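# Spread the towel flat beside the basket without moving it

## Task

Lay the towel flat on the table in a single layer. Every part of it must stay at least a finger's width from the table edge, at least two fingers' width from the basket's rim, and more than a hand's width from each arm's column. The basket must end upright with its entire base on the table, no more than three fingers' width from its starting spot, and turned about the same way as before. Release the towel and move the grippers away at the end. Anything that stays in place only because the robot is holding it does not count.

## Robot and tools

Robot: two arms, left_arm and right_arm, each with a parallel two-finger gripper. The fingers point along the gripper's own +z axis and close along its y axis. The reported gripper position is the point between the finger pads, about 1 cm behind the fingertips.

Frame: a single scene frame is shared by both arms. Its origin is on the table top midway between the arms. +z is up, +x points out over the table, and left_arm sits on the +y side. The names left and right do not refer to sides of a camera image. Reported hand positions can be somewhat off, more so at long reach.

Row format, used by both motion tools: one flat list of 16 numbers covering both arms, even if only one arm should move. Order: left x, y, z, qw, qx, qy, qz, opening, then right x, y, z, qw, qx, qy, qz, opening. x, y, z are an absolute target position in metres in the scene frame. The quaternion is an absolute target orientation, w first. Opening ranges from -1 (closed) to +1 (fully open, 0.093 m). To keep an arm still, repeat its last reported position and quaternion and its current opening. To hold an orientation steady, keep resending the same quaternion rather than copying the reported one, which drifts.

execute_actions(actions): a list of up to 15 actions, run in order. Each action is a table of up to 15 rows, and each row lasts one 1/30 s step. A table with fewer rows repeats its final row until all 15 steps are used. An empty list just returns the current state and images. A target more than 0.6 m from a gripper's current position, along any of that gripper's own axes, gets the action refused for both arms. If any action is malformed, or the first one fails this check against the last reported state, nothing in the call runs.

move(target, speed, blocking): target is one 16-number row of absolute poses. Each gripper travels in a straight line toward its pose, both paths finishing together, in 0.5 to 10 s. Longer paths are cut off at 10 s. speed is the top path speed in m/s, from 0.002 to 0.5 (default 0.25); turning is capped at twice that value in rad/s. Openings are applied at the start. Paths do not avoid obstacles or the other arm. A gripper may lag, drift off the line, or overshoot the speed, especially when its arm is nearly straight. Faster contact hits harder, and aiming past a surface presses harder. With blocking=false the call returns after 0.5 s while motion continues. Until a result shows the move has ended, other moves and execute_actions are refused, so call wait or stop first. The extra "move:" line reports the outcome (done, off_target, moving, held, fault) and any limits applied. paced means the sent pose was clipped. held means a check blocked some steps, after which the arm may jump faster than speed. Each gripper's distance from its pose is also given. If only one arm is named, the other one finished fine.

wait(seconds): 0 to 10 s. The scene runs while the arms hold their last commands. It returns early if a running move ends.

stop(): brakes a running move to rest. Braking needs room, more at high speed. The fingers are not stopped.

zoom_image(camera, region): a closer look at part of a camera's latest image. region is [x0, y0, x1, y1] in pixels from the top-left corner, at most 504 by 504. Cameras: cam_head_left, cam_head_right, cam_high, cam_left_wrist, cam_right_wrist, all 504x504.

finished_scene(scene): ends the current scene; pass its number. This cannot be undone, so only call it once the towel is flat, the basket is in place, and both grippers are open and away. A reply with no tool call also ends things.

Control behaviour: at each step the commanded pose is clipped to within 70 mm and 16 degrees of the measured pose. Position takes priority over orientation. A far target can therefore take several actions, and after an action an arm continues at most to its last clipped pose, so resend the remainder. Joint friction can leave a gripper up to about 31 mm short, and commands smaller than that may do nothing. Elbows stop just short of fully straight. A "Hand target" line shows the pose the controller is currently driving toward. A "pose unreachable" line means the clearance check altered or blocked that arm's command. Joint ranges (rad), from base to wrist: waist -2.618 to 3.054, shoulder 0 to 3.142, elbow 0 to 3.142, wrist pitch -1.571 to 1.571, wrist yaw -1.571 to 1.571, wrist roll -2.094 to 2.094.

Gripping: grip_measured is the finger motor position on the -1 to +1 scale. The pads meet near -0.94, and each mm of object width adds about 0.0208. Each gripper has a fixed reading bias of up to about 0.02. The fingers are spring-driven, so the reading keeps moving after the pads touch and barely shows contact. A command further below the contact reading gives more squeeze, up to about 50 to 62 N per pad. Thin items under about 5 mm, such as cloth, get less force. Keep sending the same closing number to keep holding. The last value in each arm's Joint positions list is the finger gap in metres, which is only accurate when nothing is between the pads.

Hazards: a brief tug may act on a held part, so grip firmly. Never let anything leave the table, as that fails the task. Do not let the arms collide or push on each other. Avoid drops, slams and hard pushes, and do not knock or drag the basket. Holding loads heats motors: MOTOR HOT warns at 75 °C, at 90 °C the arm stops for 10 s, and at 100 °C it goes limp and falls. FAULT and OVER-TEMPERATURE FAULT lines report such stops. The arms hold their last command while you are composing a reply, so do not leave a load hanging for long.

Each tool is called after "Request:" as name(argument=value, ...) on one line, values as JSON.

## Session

Request:
execute_actions(actions=[])

Scene clock: 0.00 s.
left_arm: end_effector_position=(-0.0124, -0.0719, +0.2922) grip_measured=+1.000 end_effector_quat_wxyz=(-0.371, +0.151, +0.831, -0.386) | right_arm: end_effector_position=(+0.5158, -0.5428, +0.3482) grip_measured=+0.996 end_effector_quat_wxyz=(+0.696, +0.106, +0.674, +0.223)
Joint positions: left_arm=[-1.     1.669  1.644 -1.086  1.075 -1.099  0.093] | right_arm=[-0.421  1.871  1.488  0.476 -0.729  0.528  0.093]
Joint velocities: left_arm=[ 0.012 -0.012  0.007  0.022  0.007 -0.037  0.   ] | right_arm=[-0.002  0.002 -0.007  0.037 -0.007 -0.022  0.   ]
Motor temperatures (°C, as the motors report them): left_arm=[27 29 29 31 29 30] | right_arm=[27 30 31 31 27 31]
Hand target (left_arm): -0.012, -0.072, +0.292; -0.371, +0.151, +0.831, -0.386
Hand target (right_arm): +0.516, -0.543, +0.348; +0.696, +0.106, +0.674, +0.223

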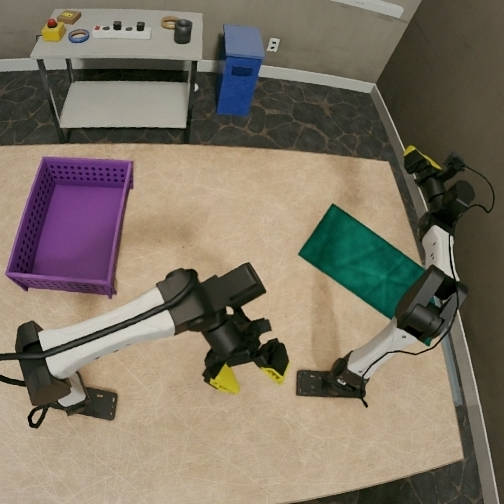

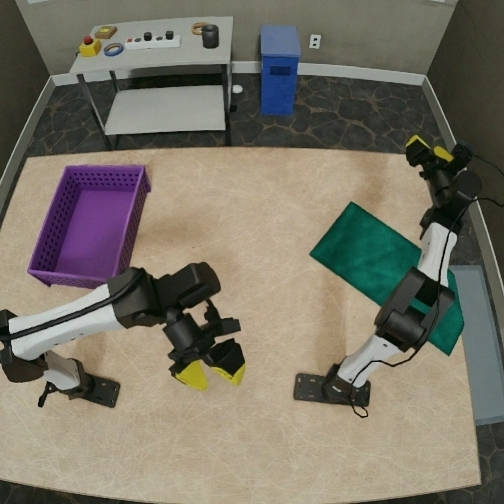

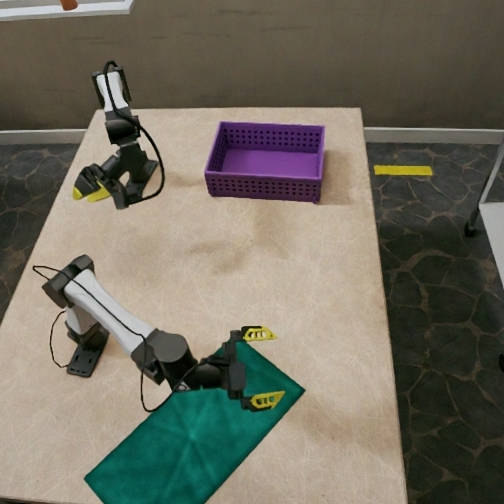

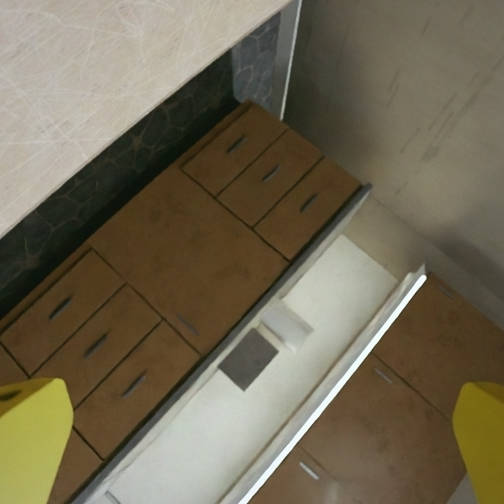

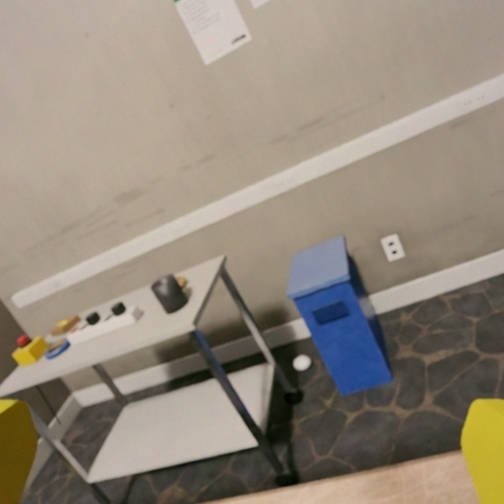

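Request:
move(target=[-0.2,0.15,0.3,-0.371,0.151,0.831,-0.386,1,0.46,-0.385,0.08,0,0.309,0.951,0,1])

Scene clock: 4.27 s.
left_arm: end_effector_position=(-0.2035, +0.1494, +0.3075) grip_measured=+1.000 end_effector_quat_wxyz=(-0.368, +0.159, +0.832, -0.385) | right_arm: end_effector_position=(+0.4501, -0.3860, +0.0855) grip_measured=+0.996 end_effector_quat_wxyz=(-0.001, +0.311, +0.951, +0.006)
Joint positions: left_arm=[-2.088  0.716  1.002 -0.747  0.228 -2.033  0.093] | right_arm=[ 0.048  2.345  2.207 -1.431 -0.013  0.522  0.093]
Joint velocities: left_arm=[ 0.002  0.012 -0.002 -0.066 -0.051 -0.022  0.   ] | right_arm=[-0.007  0.002 -0.022 -0.051  0.051 -0.022  0.   ]
Motor temperatures (°C, as the motors report them): left_arm=[27 29 29 32 29 30] | right_arm=[27 31 32 31 27 31]
Hand target (left_arm): -0.201, +0.152, +0.300; -0.366, +0.155, +0.835, -0.381
Hand target (right_arm): +0.452, -0.384, +0.085; -0.002, +0.310, +0.951, +0.001
Off the commanded pose (left_arm): 0.008 m, 1 deg.
Off the commanded pose (right_arm): 0.011 m, 1 deg.
move: off_target (right_arm)

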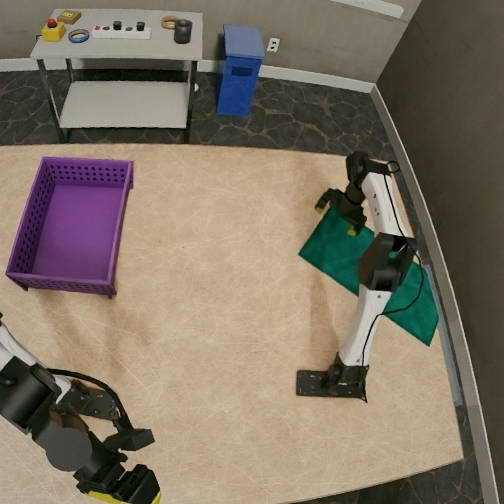

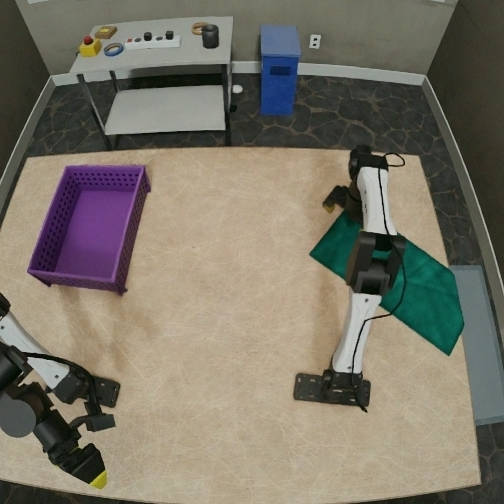

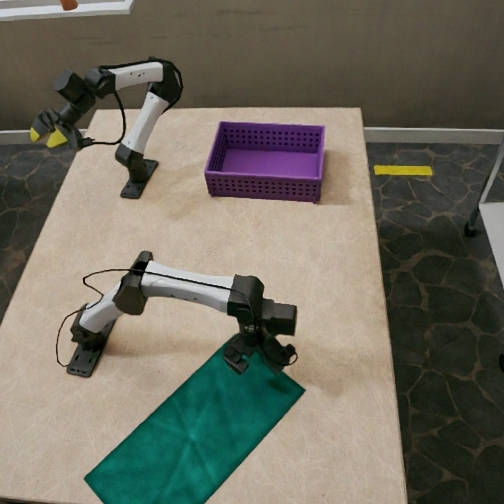

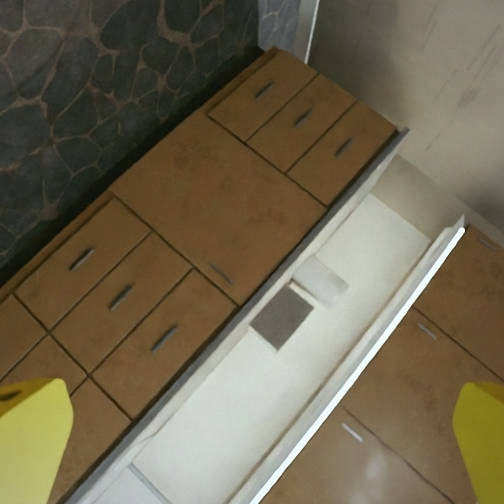

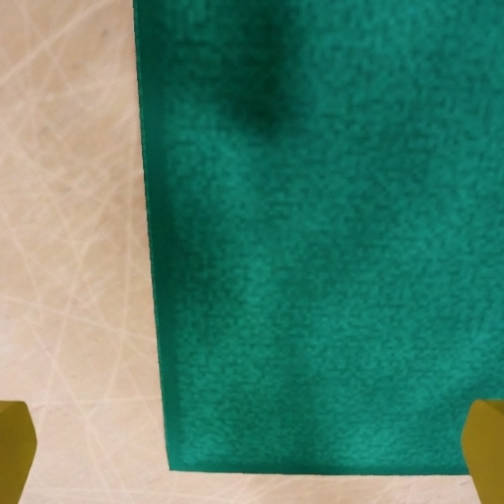

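Request:
move(target=[-0.2,0.15,0.3,-0.371,0.151,0.831,-0.386,1,0.51,-0.41,0.035,0,0.309,0.951,0,1], speed=0.12)

Scene clock: 7.23 s.
left_arm: end_effector_position=(-0.2041, +0.1460, +0.3042) grip_measured=+1.000 end_effector_quat_wxyz=(-0.367, +0.156, +0.831, -0.387) | right_arm: end_effector_position=(+0.5111, -0.4027, +0.0353) grip_measured=+0.996 end_effector_quat_wxyz=(+0.019, +0.308, +0.951, +0.009)
Joint positions: left_arm=[-2.082  0.716  0.983 -0.725  0.226 -2.034  0.093] | right_arm=[ 0.029  2.765  2.793 -1.559 -0.01   0.497  0.093]
Joint velocities: left_arm=[-0.022 -0.007  0.002 -0.007  0.007 -0.037  0.   ] | right_arm=[-0.007 -0.017  0.022  0.007  0.037  0.081 -0.001]
Motor temperatures (°C, as the motors report them): left_arm=[27 29 30 33 29 30] | right_arm=[27 32 33 31 27 31]
Hand target (left_arm): -0.200, +0.150, +0.300; -0.371, +0.151, +0.831, -0.386
Hand target (right_arm): +0.510, -0.409, +0.034; +0.018, +0.309, +0.951, +0.004
Off the commanded pose (left_arm): 0.007 m, 1 deg.
Off the commanded pose (right_arm): 0.007 m, 2 deg.
joint sent to its limit (right arm) — the command would take joint 4 (wrist pitch) past its lower limit, so that joint was sent only as far as its limit.
move: done

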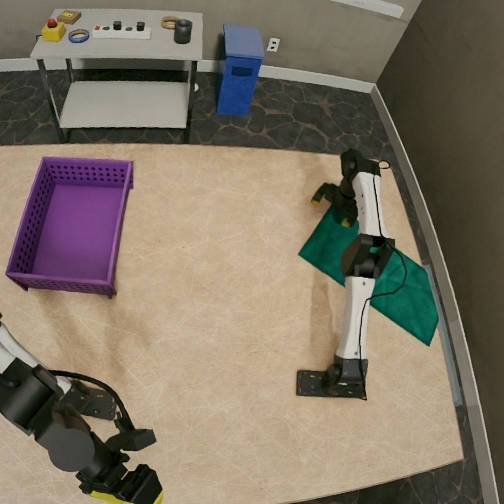

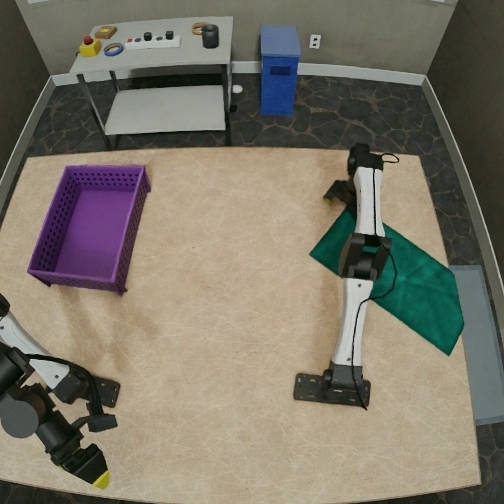

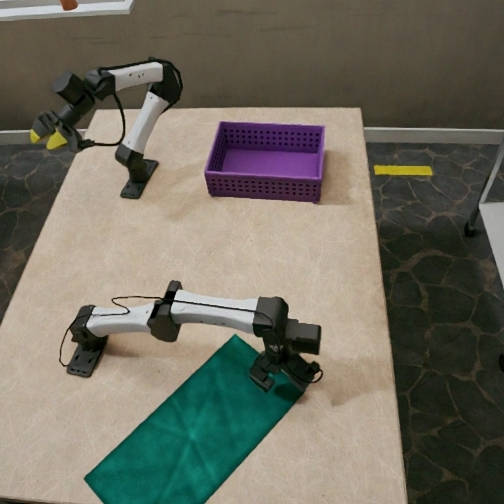

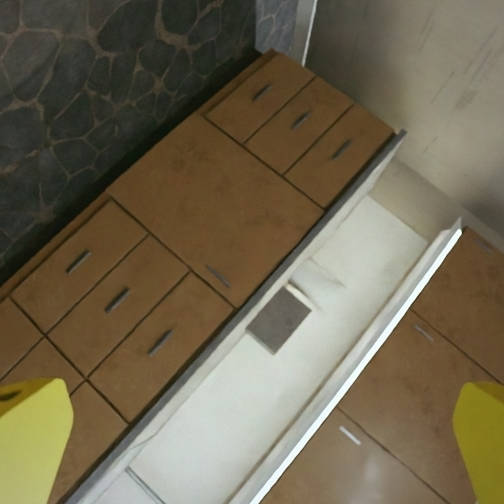

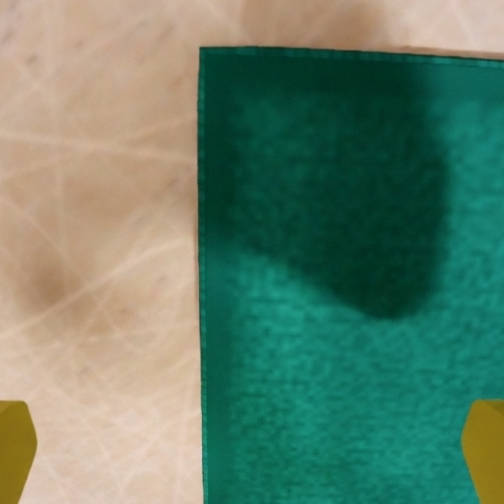

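Request:
move(target=[-0.2,0.15,0.3,-0.371,0.151,0.831,-0.386,1,0.5,-0.415,0.006,0,0.309,0.951,0,1], speed=0.06)

Request:
move(target=[-0.2,0.15,0.3,-0.371,0.151,0.831,-0.386,1,0.5,-0.415,0.003,0,0.309,0.951,0,-1], speed=0.06)

Request:
move(target=[-0.2,0.15,0.3,-0.371,0.151,0.831,-0.386,1,0.47,-0.25,0.04,0,0.26,0.966,0,-1], speed=0.12)

Scene clock: 8.47 s.
left_arm: end_effector_position=(-0.2042, +0.1459, +0.3046) grip_measured=+1.000 end_effector_quat_wxyz=(-0.368, +0.156, +0.831, -0.388) | right_arm: end_effector_position=(+0.4995, -0.4076, +0.0089) grip_measured=+0.996 end_effector_quat_wxyz=(-0.005, +0.308, +0.951, +0.004)
Joint positions: left_arm=[-2.082  0.716  0.983 -0.723  0.226 -2.034  0.093] | right_arm=[ 0.017  2.698  2.554 -1.435 -0.01   0.485  0.093]
Joint velocities: left_arm=[-0.002  0.017  0.002  0.051  0.051 -0.007  0.   ] | right_arm=[-0.027 -0.012 -0.037  0.037  0.022 -0.051 -0.001]
Motor temperatures (°C, as the motors report them): left_arm=[27 29 30 34 29 30] | right_arm=[27 33 33 31 27 31]
Hand target (left_arm): -0.200, +0.150, +0.300; -0.371, +0.151, +0.831, -0.386
Hand target (right_arm): +0.499, -0.415, +0.006; -0.001, +0.309, +0.951, +0.000
Off the commanded pose (left_arm): 0.008 m, 1 deg.
Off the commanded pose (right_arm): 0.008 m, 1 deg.
move: done

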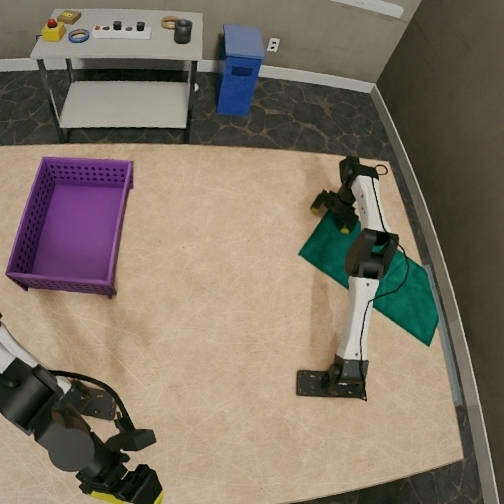

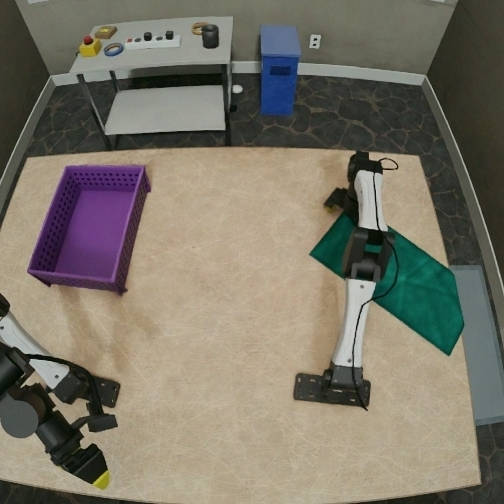

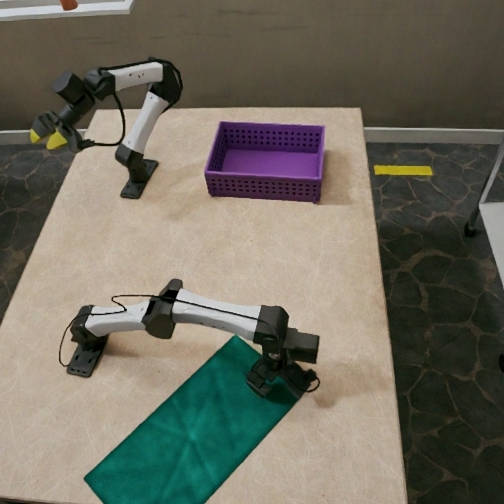

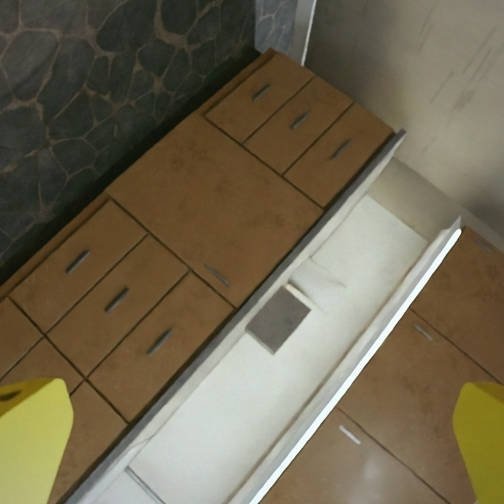

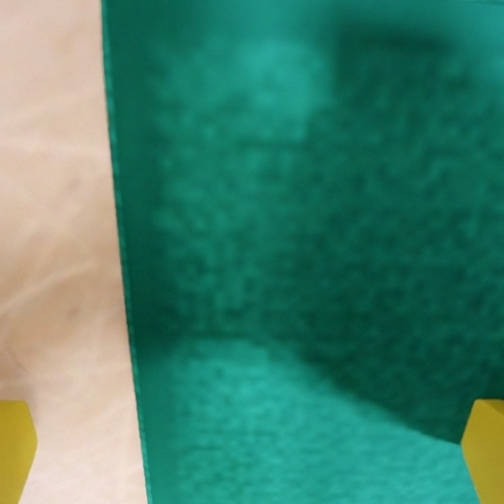

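Scene clock: 9.17 s.
left_arm: end_effector_position=(-0.2043, +0.1458, +0.3049) grip_measured=+1.000 end_effector_quat_wxyz=(-0.368, +0.156, +0.830, -0.388) | right_arm: end_effector_position=(+0.5029, -0.4076, +0.0124) grip_measured=-0.987 end_effector_quat_wxyz=(+0.004, +0.307, +0.952, +0.008)
Joint positions: left_arm=[-2.082  0.716  0.983 -0.722  0.226 -2.034  0.093] | right_arm=[ 0.017  2.69   2.554 -1.424 -0.014  0.484  0.   ]
Joint velocities: left_arm=[ 0.012 -0.027 -0.007 -0.007  0.007 -0.095  0.   ] | right_arm=[-0.002  0.002  0.007 -0.037 -0.066 -0.022  0.   ]
Motor temperatures (°C, as the motors report them): left_arm=[27 29 30 34 29 30] | right_arm=[27 34 33 31 27 31]
Hand target (left_arm): -0.200, +0.150, +0.300; -0.371, +0.151, +0.831, -0.386
Hand target (right_arm): +0.500, -0.415, +0.003; -0.001, +0.309, +0.951, +0.000
Off the commanded pose (left_arm): 0.008 m, 1 deg.
Off the commanded pose (right_arm): 0.012 m, 1 deg.
move: off_target (right_arm)

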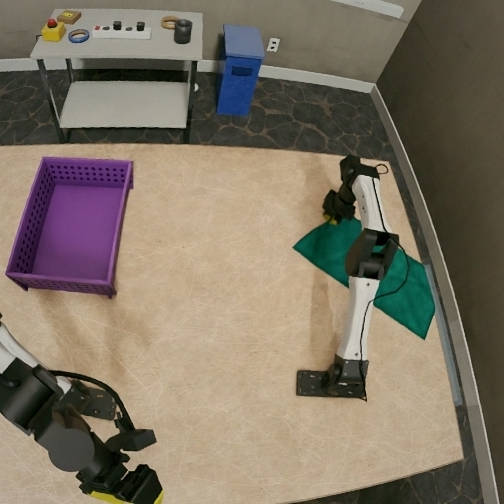

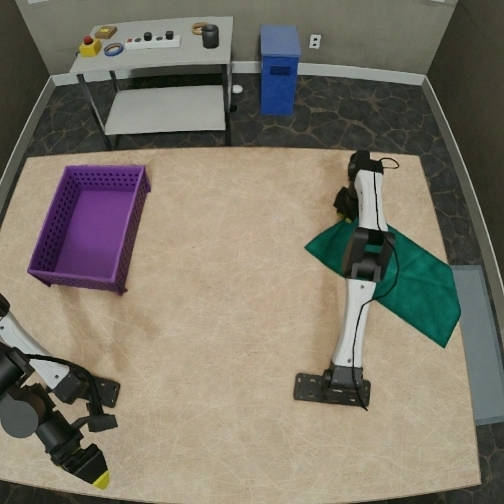

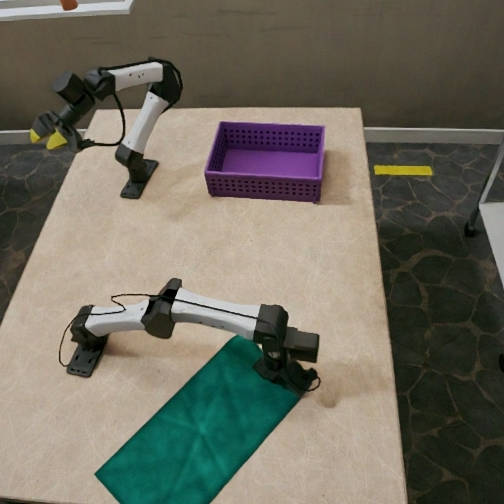

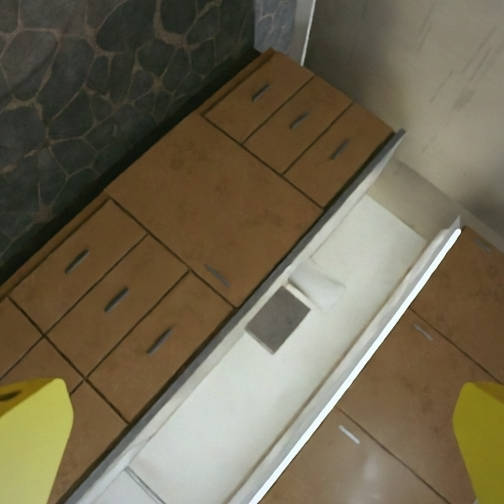

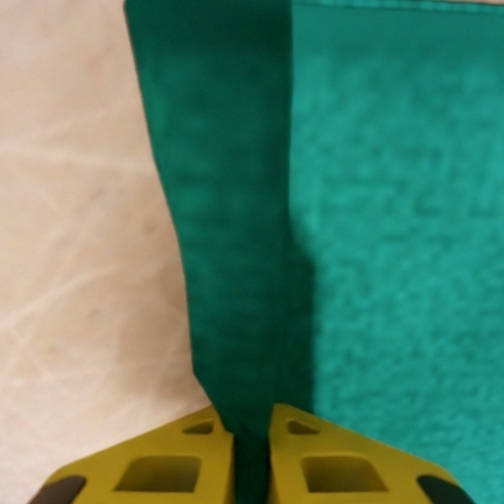

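Scene clock: 10.90 s.
left_arm: end_effector_position=(-0.2044, +0.1456, +0.3052) grip_measured=+1.000 end_effector_quat_wxyz=(-0.368, +0.156, +0.830, -0.389) | right_arm: end_effector_position=(+0.4721, -0.2512, +0.0381) grip_measured=-0.988 end_effector_quat_wxyz=(+0.002, +0.256, +0.967, +0.000)
Joint positions: left_arm=[-2.082  0.716  0.983 -0.72   0.226 -2.034  0.093] | right_arm=[ 0.339  2.49   2.277 -1.353  0.002  0.699  0.   ]
Joint velocities: left_arm=[-0.002 -0.002 -0.002 -0.037  0.037  0.022  0.   ] | right_arm=[ 0.007 -0.022 -0.002  0.022  0.051  0.037  0.   ]
Motor temperatures (°C, as the motors report them): left_arm=[27 29 30 35 29 30] | right_arm=[27 35 33 31 27 31]
Hand target (left_arm): -0.200, +0.150, +0.300; -0.371, +0.151, +0.831, -0.386
Hand target (right_arm): +0.467, -0.252, +0.040; -0.000, +0.260, +0.966, -0.005
Off the commanded pose (left_arm): 0.008 m, 1 deg.
Off the commanded pose (right_arm): 0.003 m, 1 deg.
move: done

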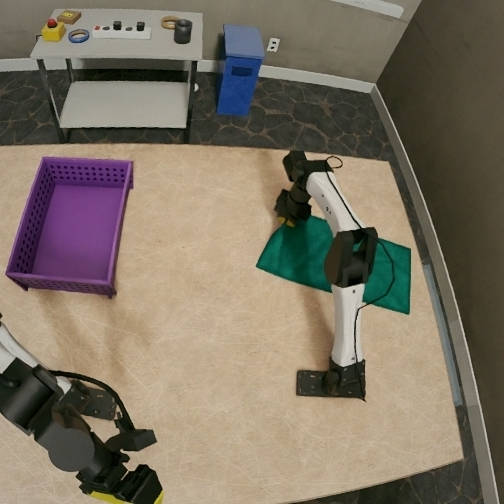

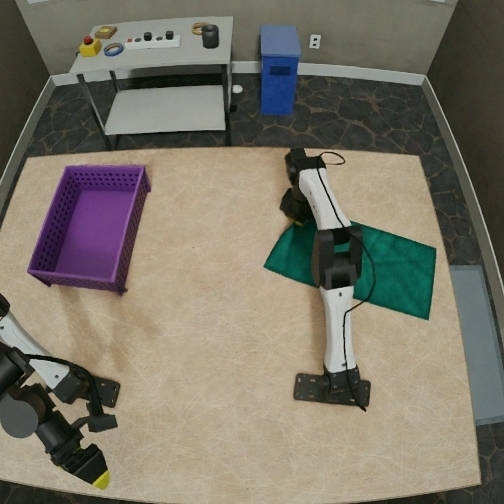

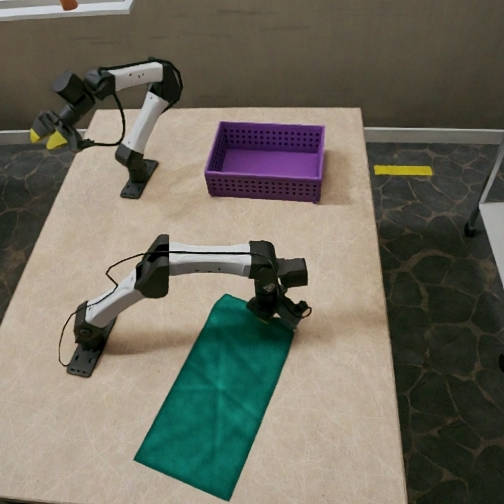

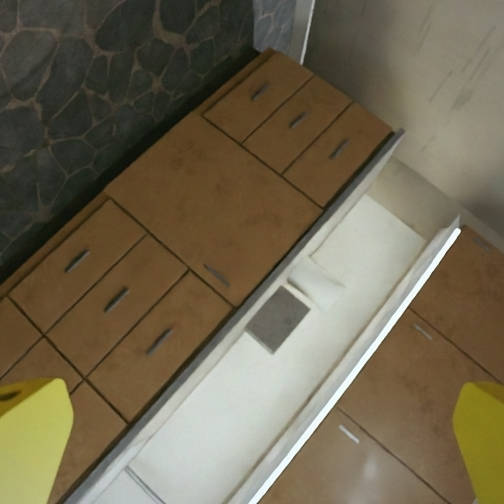

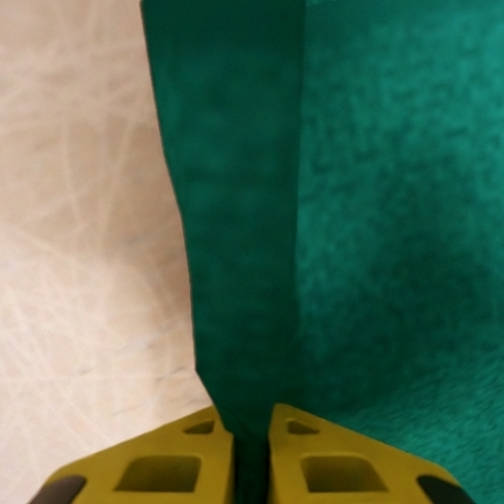

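Request:
move(target=[-0.2,0.15,0.3,-0.371,0.151,0.831,-0.386,1,0.42,-0.08,0.04,0,0.17,0.985,0,-1], speed=0.12)

Request:
move(target=[-0.2,0.15,0.3,-0.371,0.151,0.831,-0.386,1,0.42,-0.07,0.02,0,0.17,0.985,0,-1], speed=0.08)

Request:
move(target=[-0.2,0.15,0.3,-0.371,0.151,0.831,-0.386,1,0.42,-0.06,0.09,0,0.17,0.985,0,1], speed=0.1)

Request:
move(target=[-0.2,0.15,0.3,-0.371,0.151,0.831,-0.386,1,0.3,-0.55,0.22,0.1,0.2,0.97,0,1])

Scene clock: 28.53 s.
left_arm: end_effector_position=(-0.2045, +0.1455, +0.3055) grip_measured=+1.000 end_effector_quat_wxyz=(-0.368, +0.156, +0.830, -0.390) | right_arm: end_effector_position=(+0.4179, -0.0827, +0.0423) grip_measured=-0.988 end_effector_quat_wxyz=(+0.004, +0.167, +0.986, +0.001)
Joint positions: left_arm=[-2.082  0.716  0.983 -0.719  0.226 -2.034  0.093] | right_arm=[ 0.704  2.556  2.415 -1.424  0.004  0.882  0.   ]
Joint velocities: left_arm=[-0.012 -0.002 -0.007 -0.022 -0.007 -0.022  0.   ] | right_arm=[-0.032  0.007  0.022  0.007  0.007  0.095  0.   ]
Motor temperatures (°C, as the motors report them): left_arm=[27 29 31 39 29 30] | right_arm=[27 44 33 31 27 31]
Hand target (left_arm): -0.200, +0.150, +0.300; -0.371, +0.151, +0.831, -0.386
Hand target (right_arm): +0.418, -0.083, +0.040; +0.002, +0.170, +0.985, -0.005
Off the commanded pose (left_arm): 0.008 m, 1 deg.
Off the commanded pose (right_arm): 0.004 m, 1 deg.
move: done

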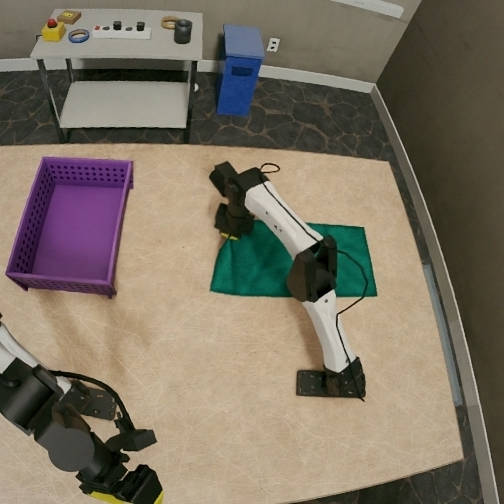

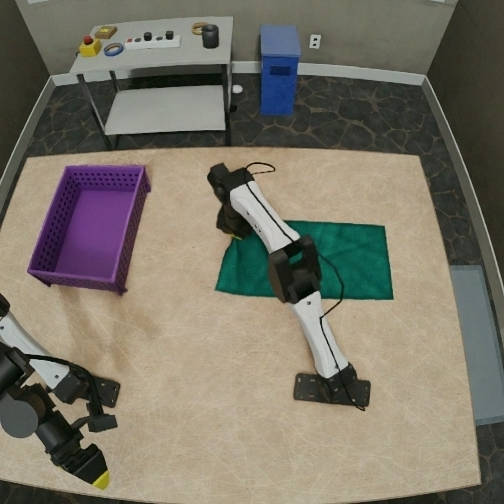

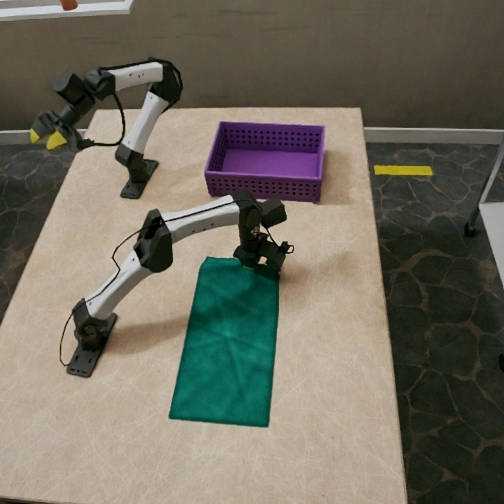

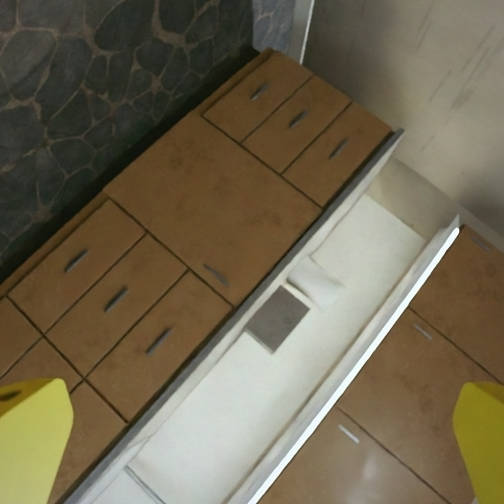

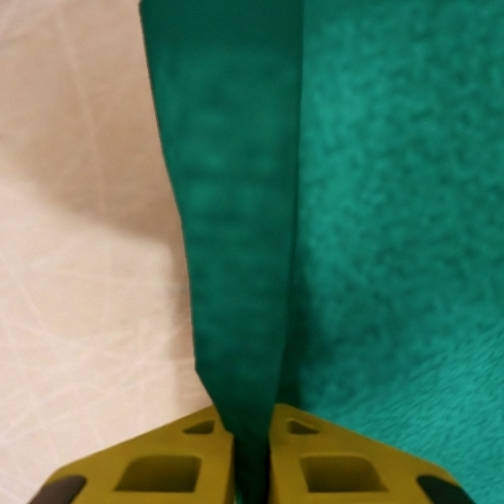

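Scene clock: 29.37 s.
left_arm: end_effector_position=(-0.2046, +0.1455, +0.3057) grip_measured=+1.000 end_effector_quat_wxyz=(-0.369, +0.156, +0.829, -0.390) | right_arm: end_effector_position=(+0.4171, -0.0784, +0.0209) grip_measured=-0.988 end_effector_quat_wxyz=(-0.005, +0.171, +0.985, -0.007)
Joint positions: left_arm=[-2.082  0.716  0.983 -0.718  0.226 -2.034  0.093] | right_arm=[ 0.712  2.601  2.416 -1.403  0.004  0.899  0.   ]
Joint velocities: left_arm=[-0.002 -0.002 -0.002  0.007  0.007  0.007  0.   ] | right_arm=[ 0.007 -0.027 -0.012 -0.022 -0.007  0.007  0.   ]
Motor temperatures (°C, as the motors report them): left_arm=[27 29 31 39 29 30] | right_arm=[27 45 33 31 27 31]
Hand target (left_arm): -0.200, +0.150, +0.300; -0.371, +0.151, +0.831, -0.386
Hand target (right_arm): +0.419, -0.070, +0.020; +0.000, +0.170, +0.985, +0.000
Off the commanded pose (left_arm): 0.009 m, 1 deg.
Off the commanded pose (right_arm): 0.009 m, 1 deg.
move: done

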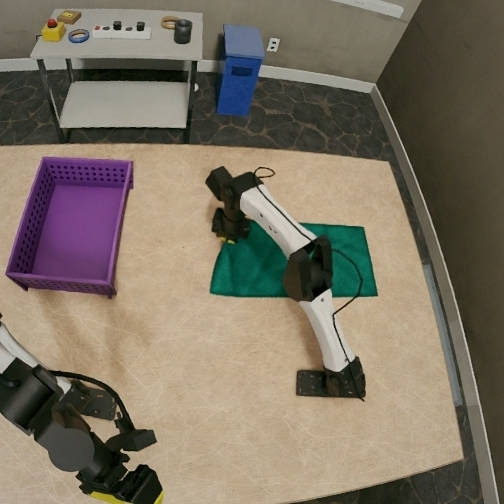

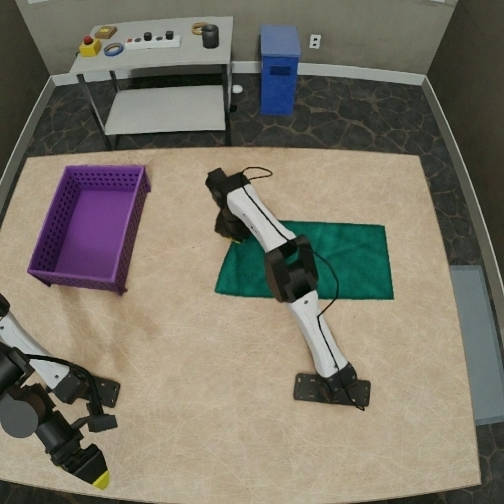

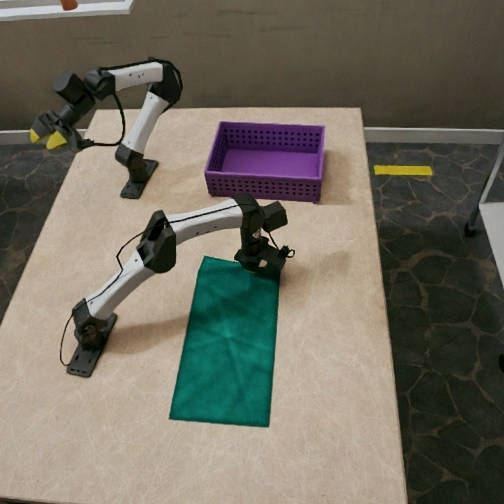

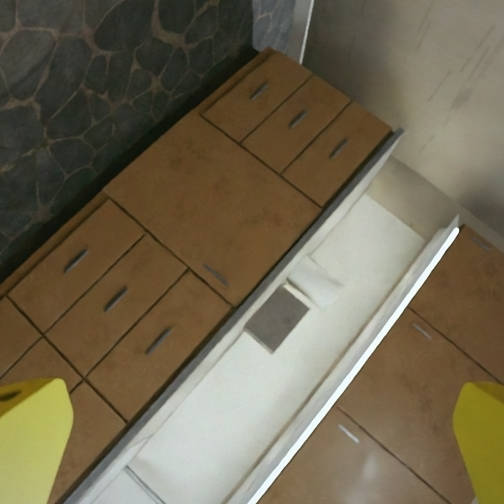

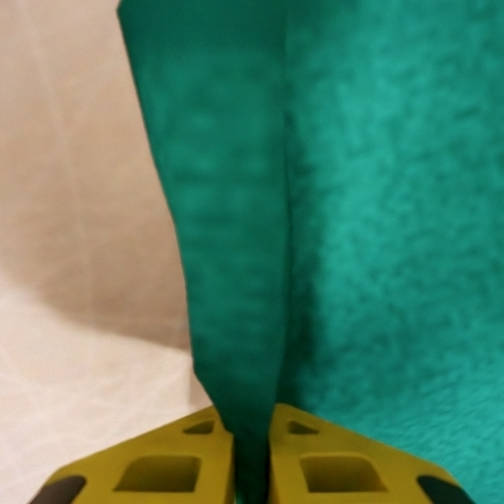

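Scene clock: 30.53 s.
left_arm: end_effector_position=(-0.2047, +0.1454, +0.3059) grip_measured=+1.000 end_effector_quat_wxyz=(-0.369, +0.156, +0.829, -0.390) | right_arm: end_effector_position=(+0.4222, -0.0647, +0.0765) grip_measured=+0.995 end_effector_quat_wxyz=(+0.025, +0.171, +0.985, +0.020)
Joint positions: left_arm=[-2.082  0.716  0.983 -0.717  0.226 -2.035  0.093] | right_arm=[ 0.73   2.619  2.674 -1.561  0.004  0.916  0.093]
Joint velocities: left_arm=[ 0.012  0.002 -0.017 -0.022 -0.022 -0.022  0.   ] | right_arm=[-0.002  0.017 -0.002  0.022  0.022 -0.037 -0.001]
Motor temperatures (°C, as the motors report them): left_arm=[27 29 31 39 29 30] | right_arm=[27 45 33 31 27 31]
Hand target (left_arm): -0.200, +0.150, +0.300; -0.371, +0.151, +0.831, -0.386
Hand target (right_arm): +0.421, -0.060, +0.089; +0.033, +0.169, +0.985, +0.030
Off the commanded pose (left_arm): 0.009 m, 1 deg.
Off the commanded pose (right_arm): 0.014 m, 4 deg.
joint sent to its limit (right arm) — the command would take joint 4 (wrist pitch) past its lower limit, so that joint was sent only as far as its limit.
move: off_target (right_arm)

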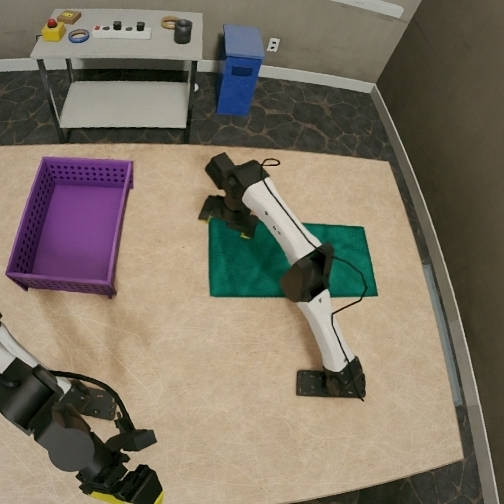

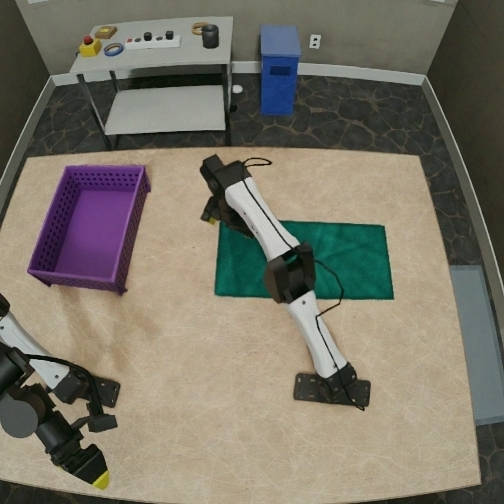

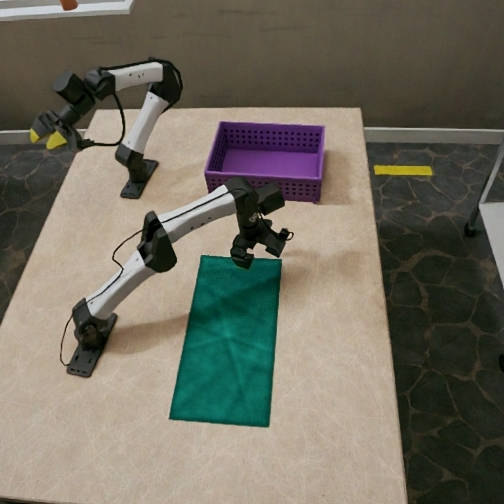

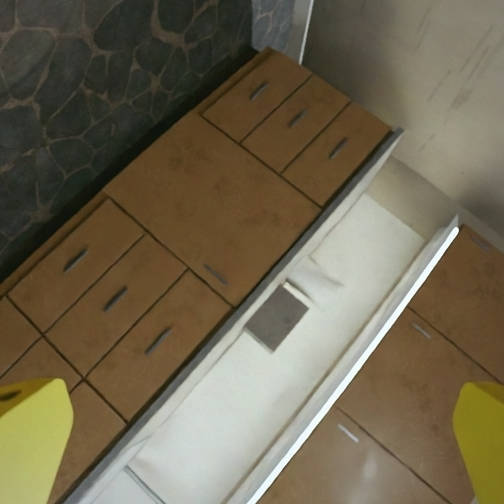

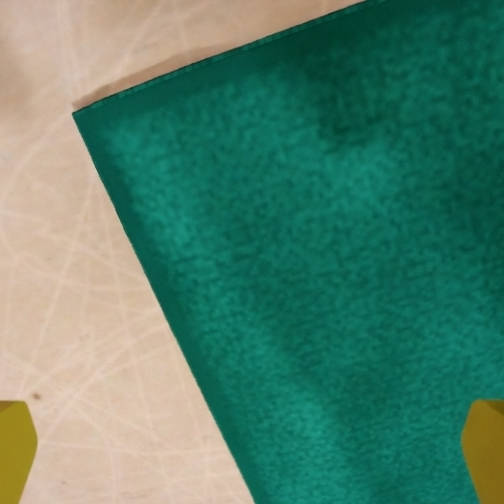

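Scene clock: 33.30 s.
left_arm: end_effector_position=(-0.2048, +0.1452, +0.3062) grip_measured=+1.000 end_effector_quat_wxyz=(-0.369, +0.156, +0.829, -0.391) | right_arm: end_effector_position=(+0.3074, -0.5486, +0.2210) grip_measured=+0.995 end_effector_quat_wxyz=(+0.104, +0.207, +0.973, +0.010)
Joint positions: left_arm=[-2.082  0.716  0.983 -0.715  0.226 -2.035  0.093] | right_arm=[-0.485  1.864  1.998 -1.523 -0.106 -0.215  0.093]
Joint velocities: left_arm=[-0.007 -0.032  0.007 -0.022  0.007 -0.007  0.   ] | right_arm=[-0.002 -0.012 -0.007 -0.007  0.007 -0.066 -0.   ]
Motor temperatures (°C, as the motors report them): left_arm=[27 29 31 40 29 30] | right_arm=[27 45 34 31 27 31]
Hand target (left_arm): -0.200, +0.150, +0.300; -0.371, +0.151, +0.831, -0.386
Hand target (right_arm): +0.310, -0.549, +0.221; +0.103, +0.202, +0.974, +0.016
Off the commanded pose (left_arm): 0.009 m, 1 deg.
Off the commanded pose (right_arm): 0.008 m, 1 deg.
move: done

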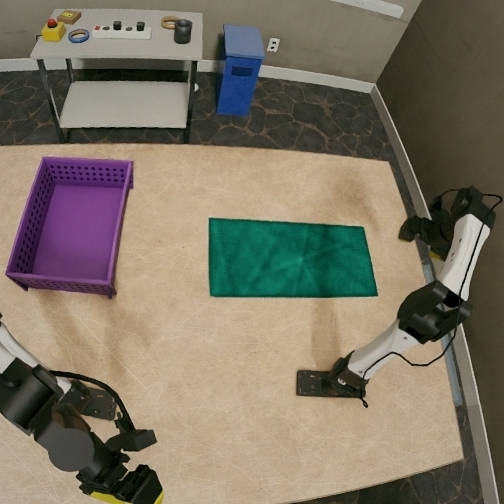

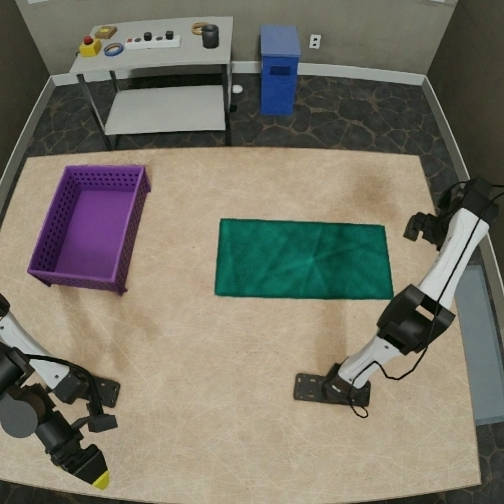

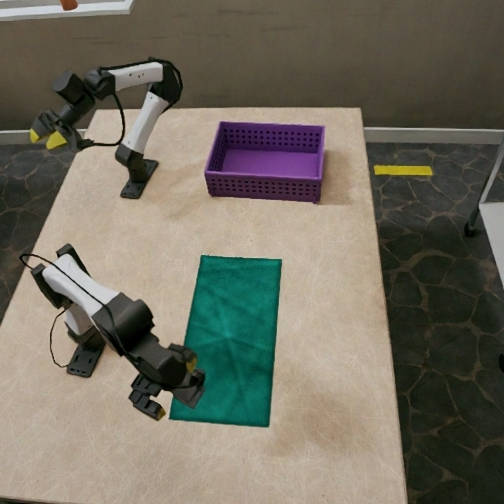

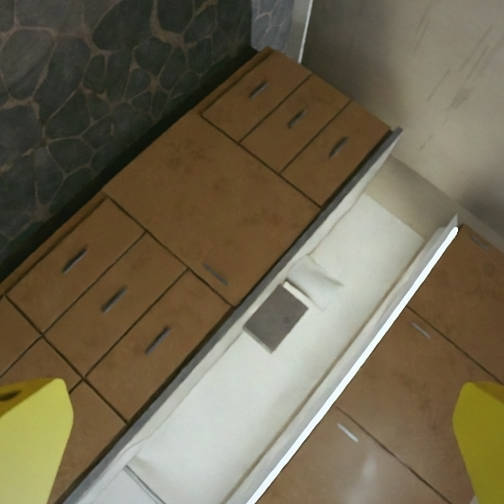

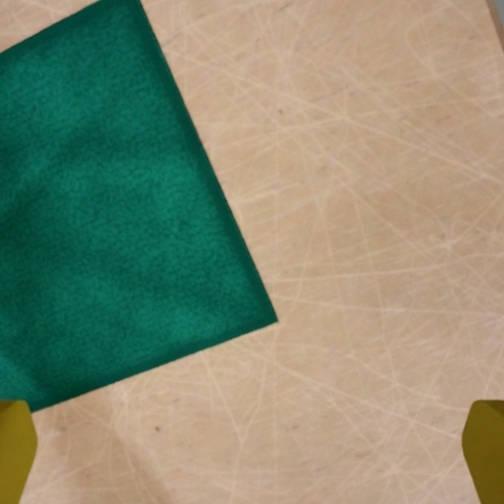

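Request:
finished_scene(scene=2)

The scene is finished: the task was done.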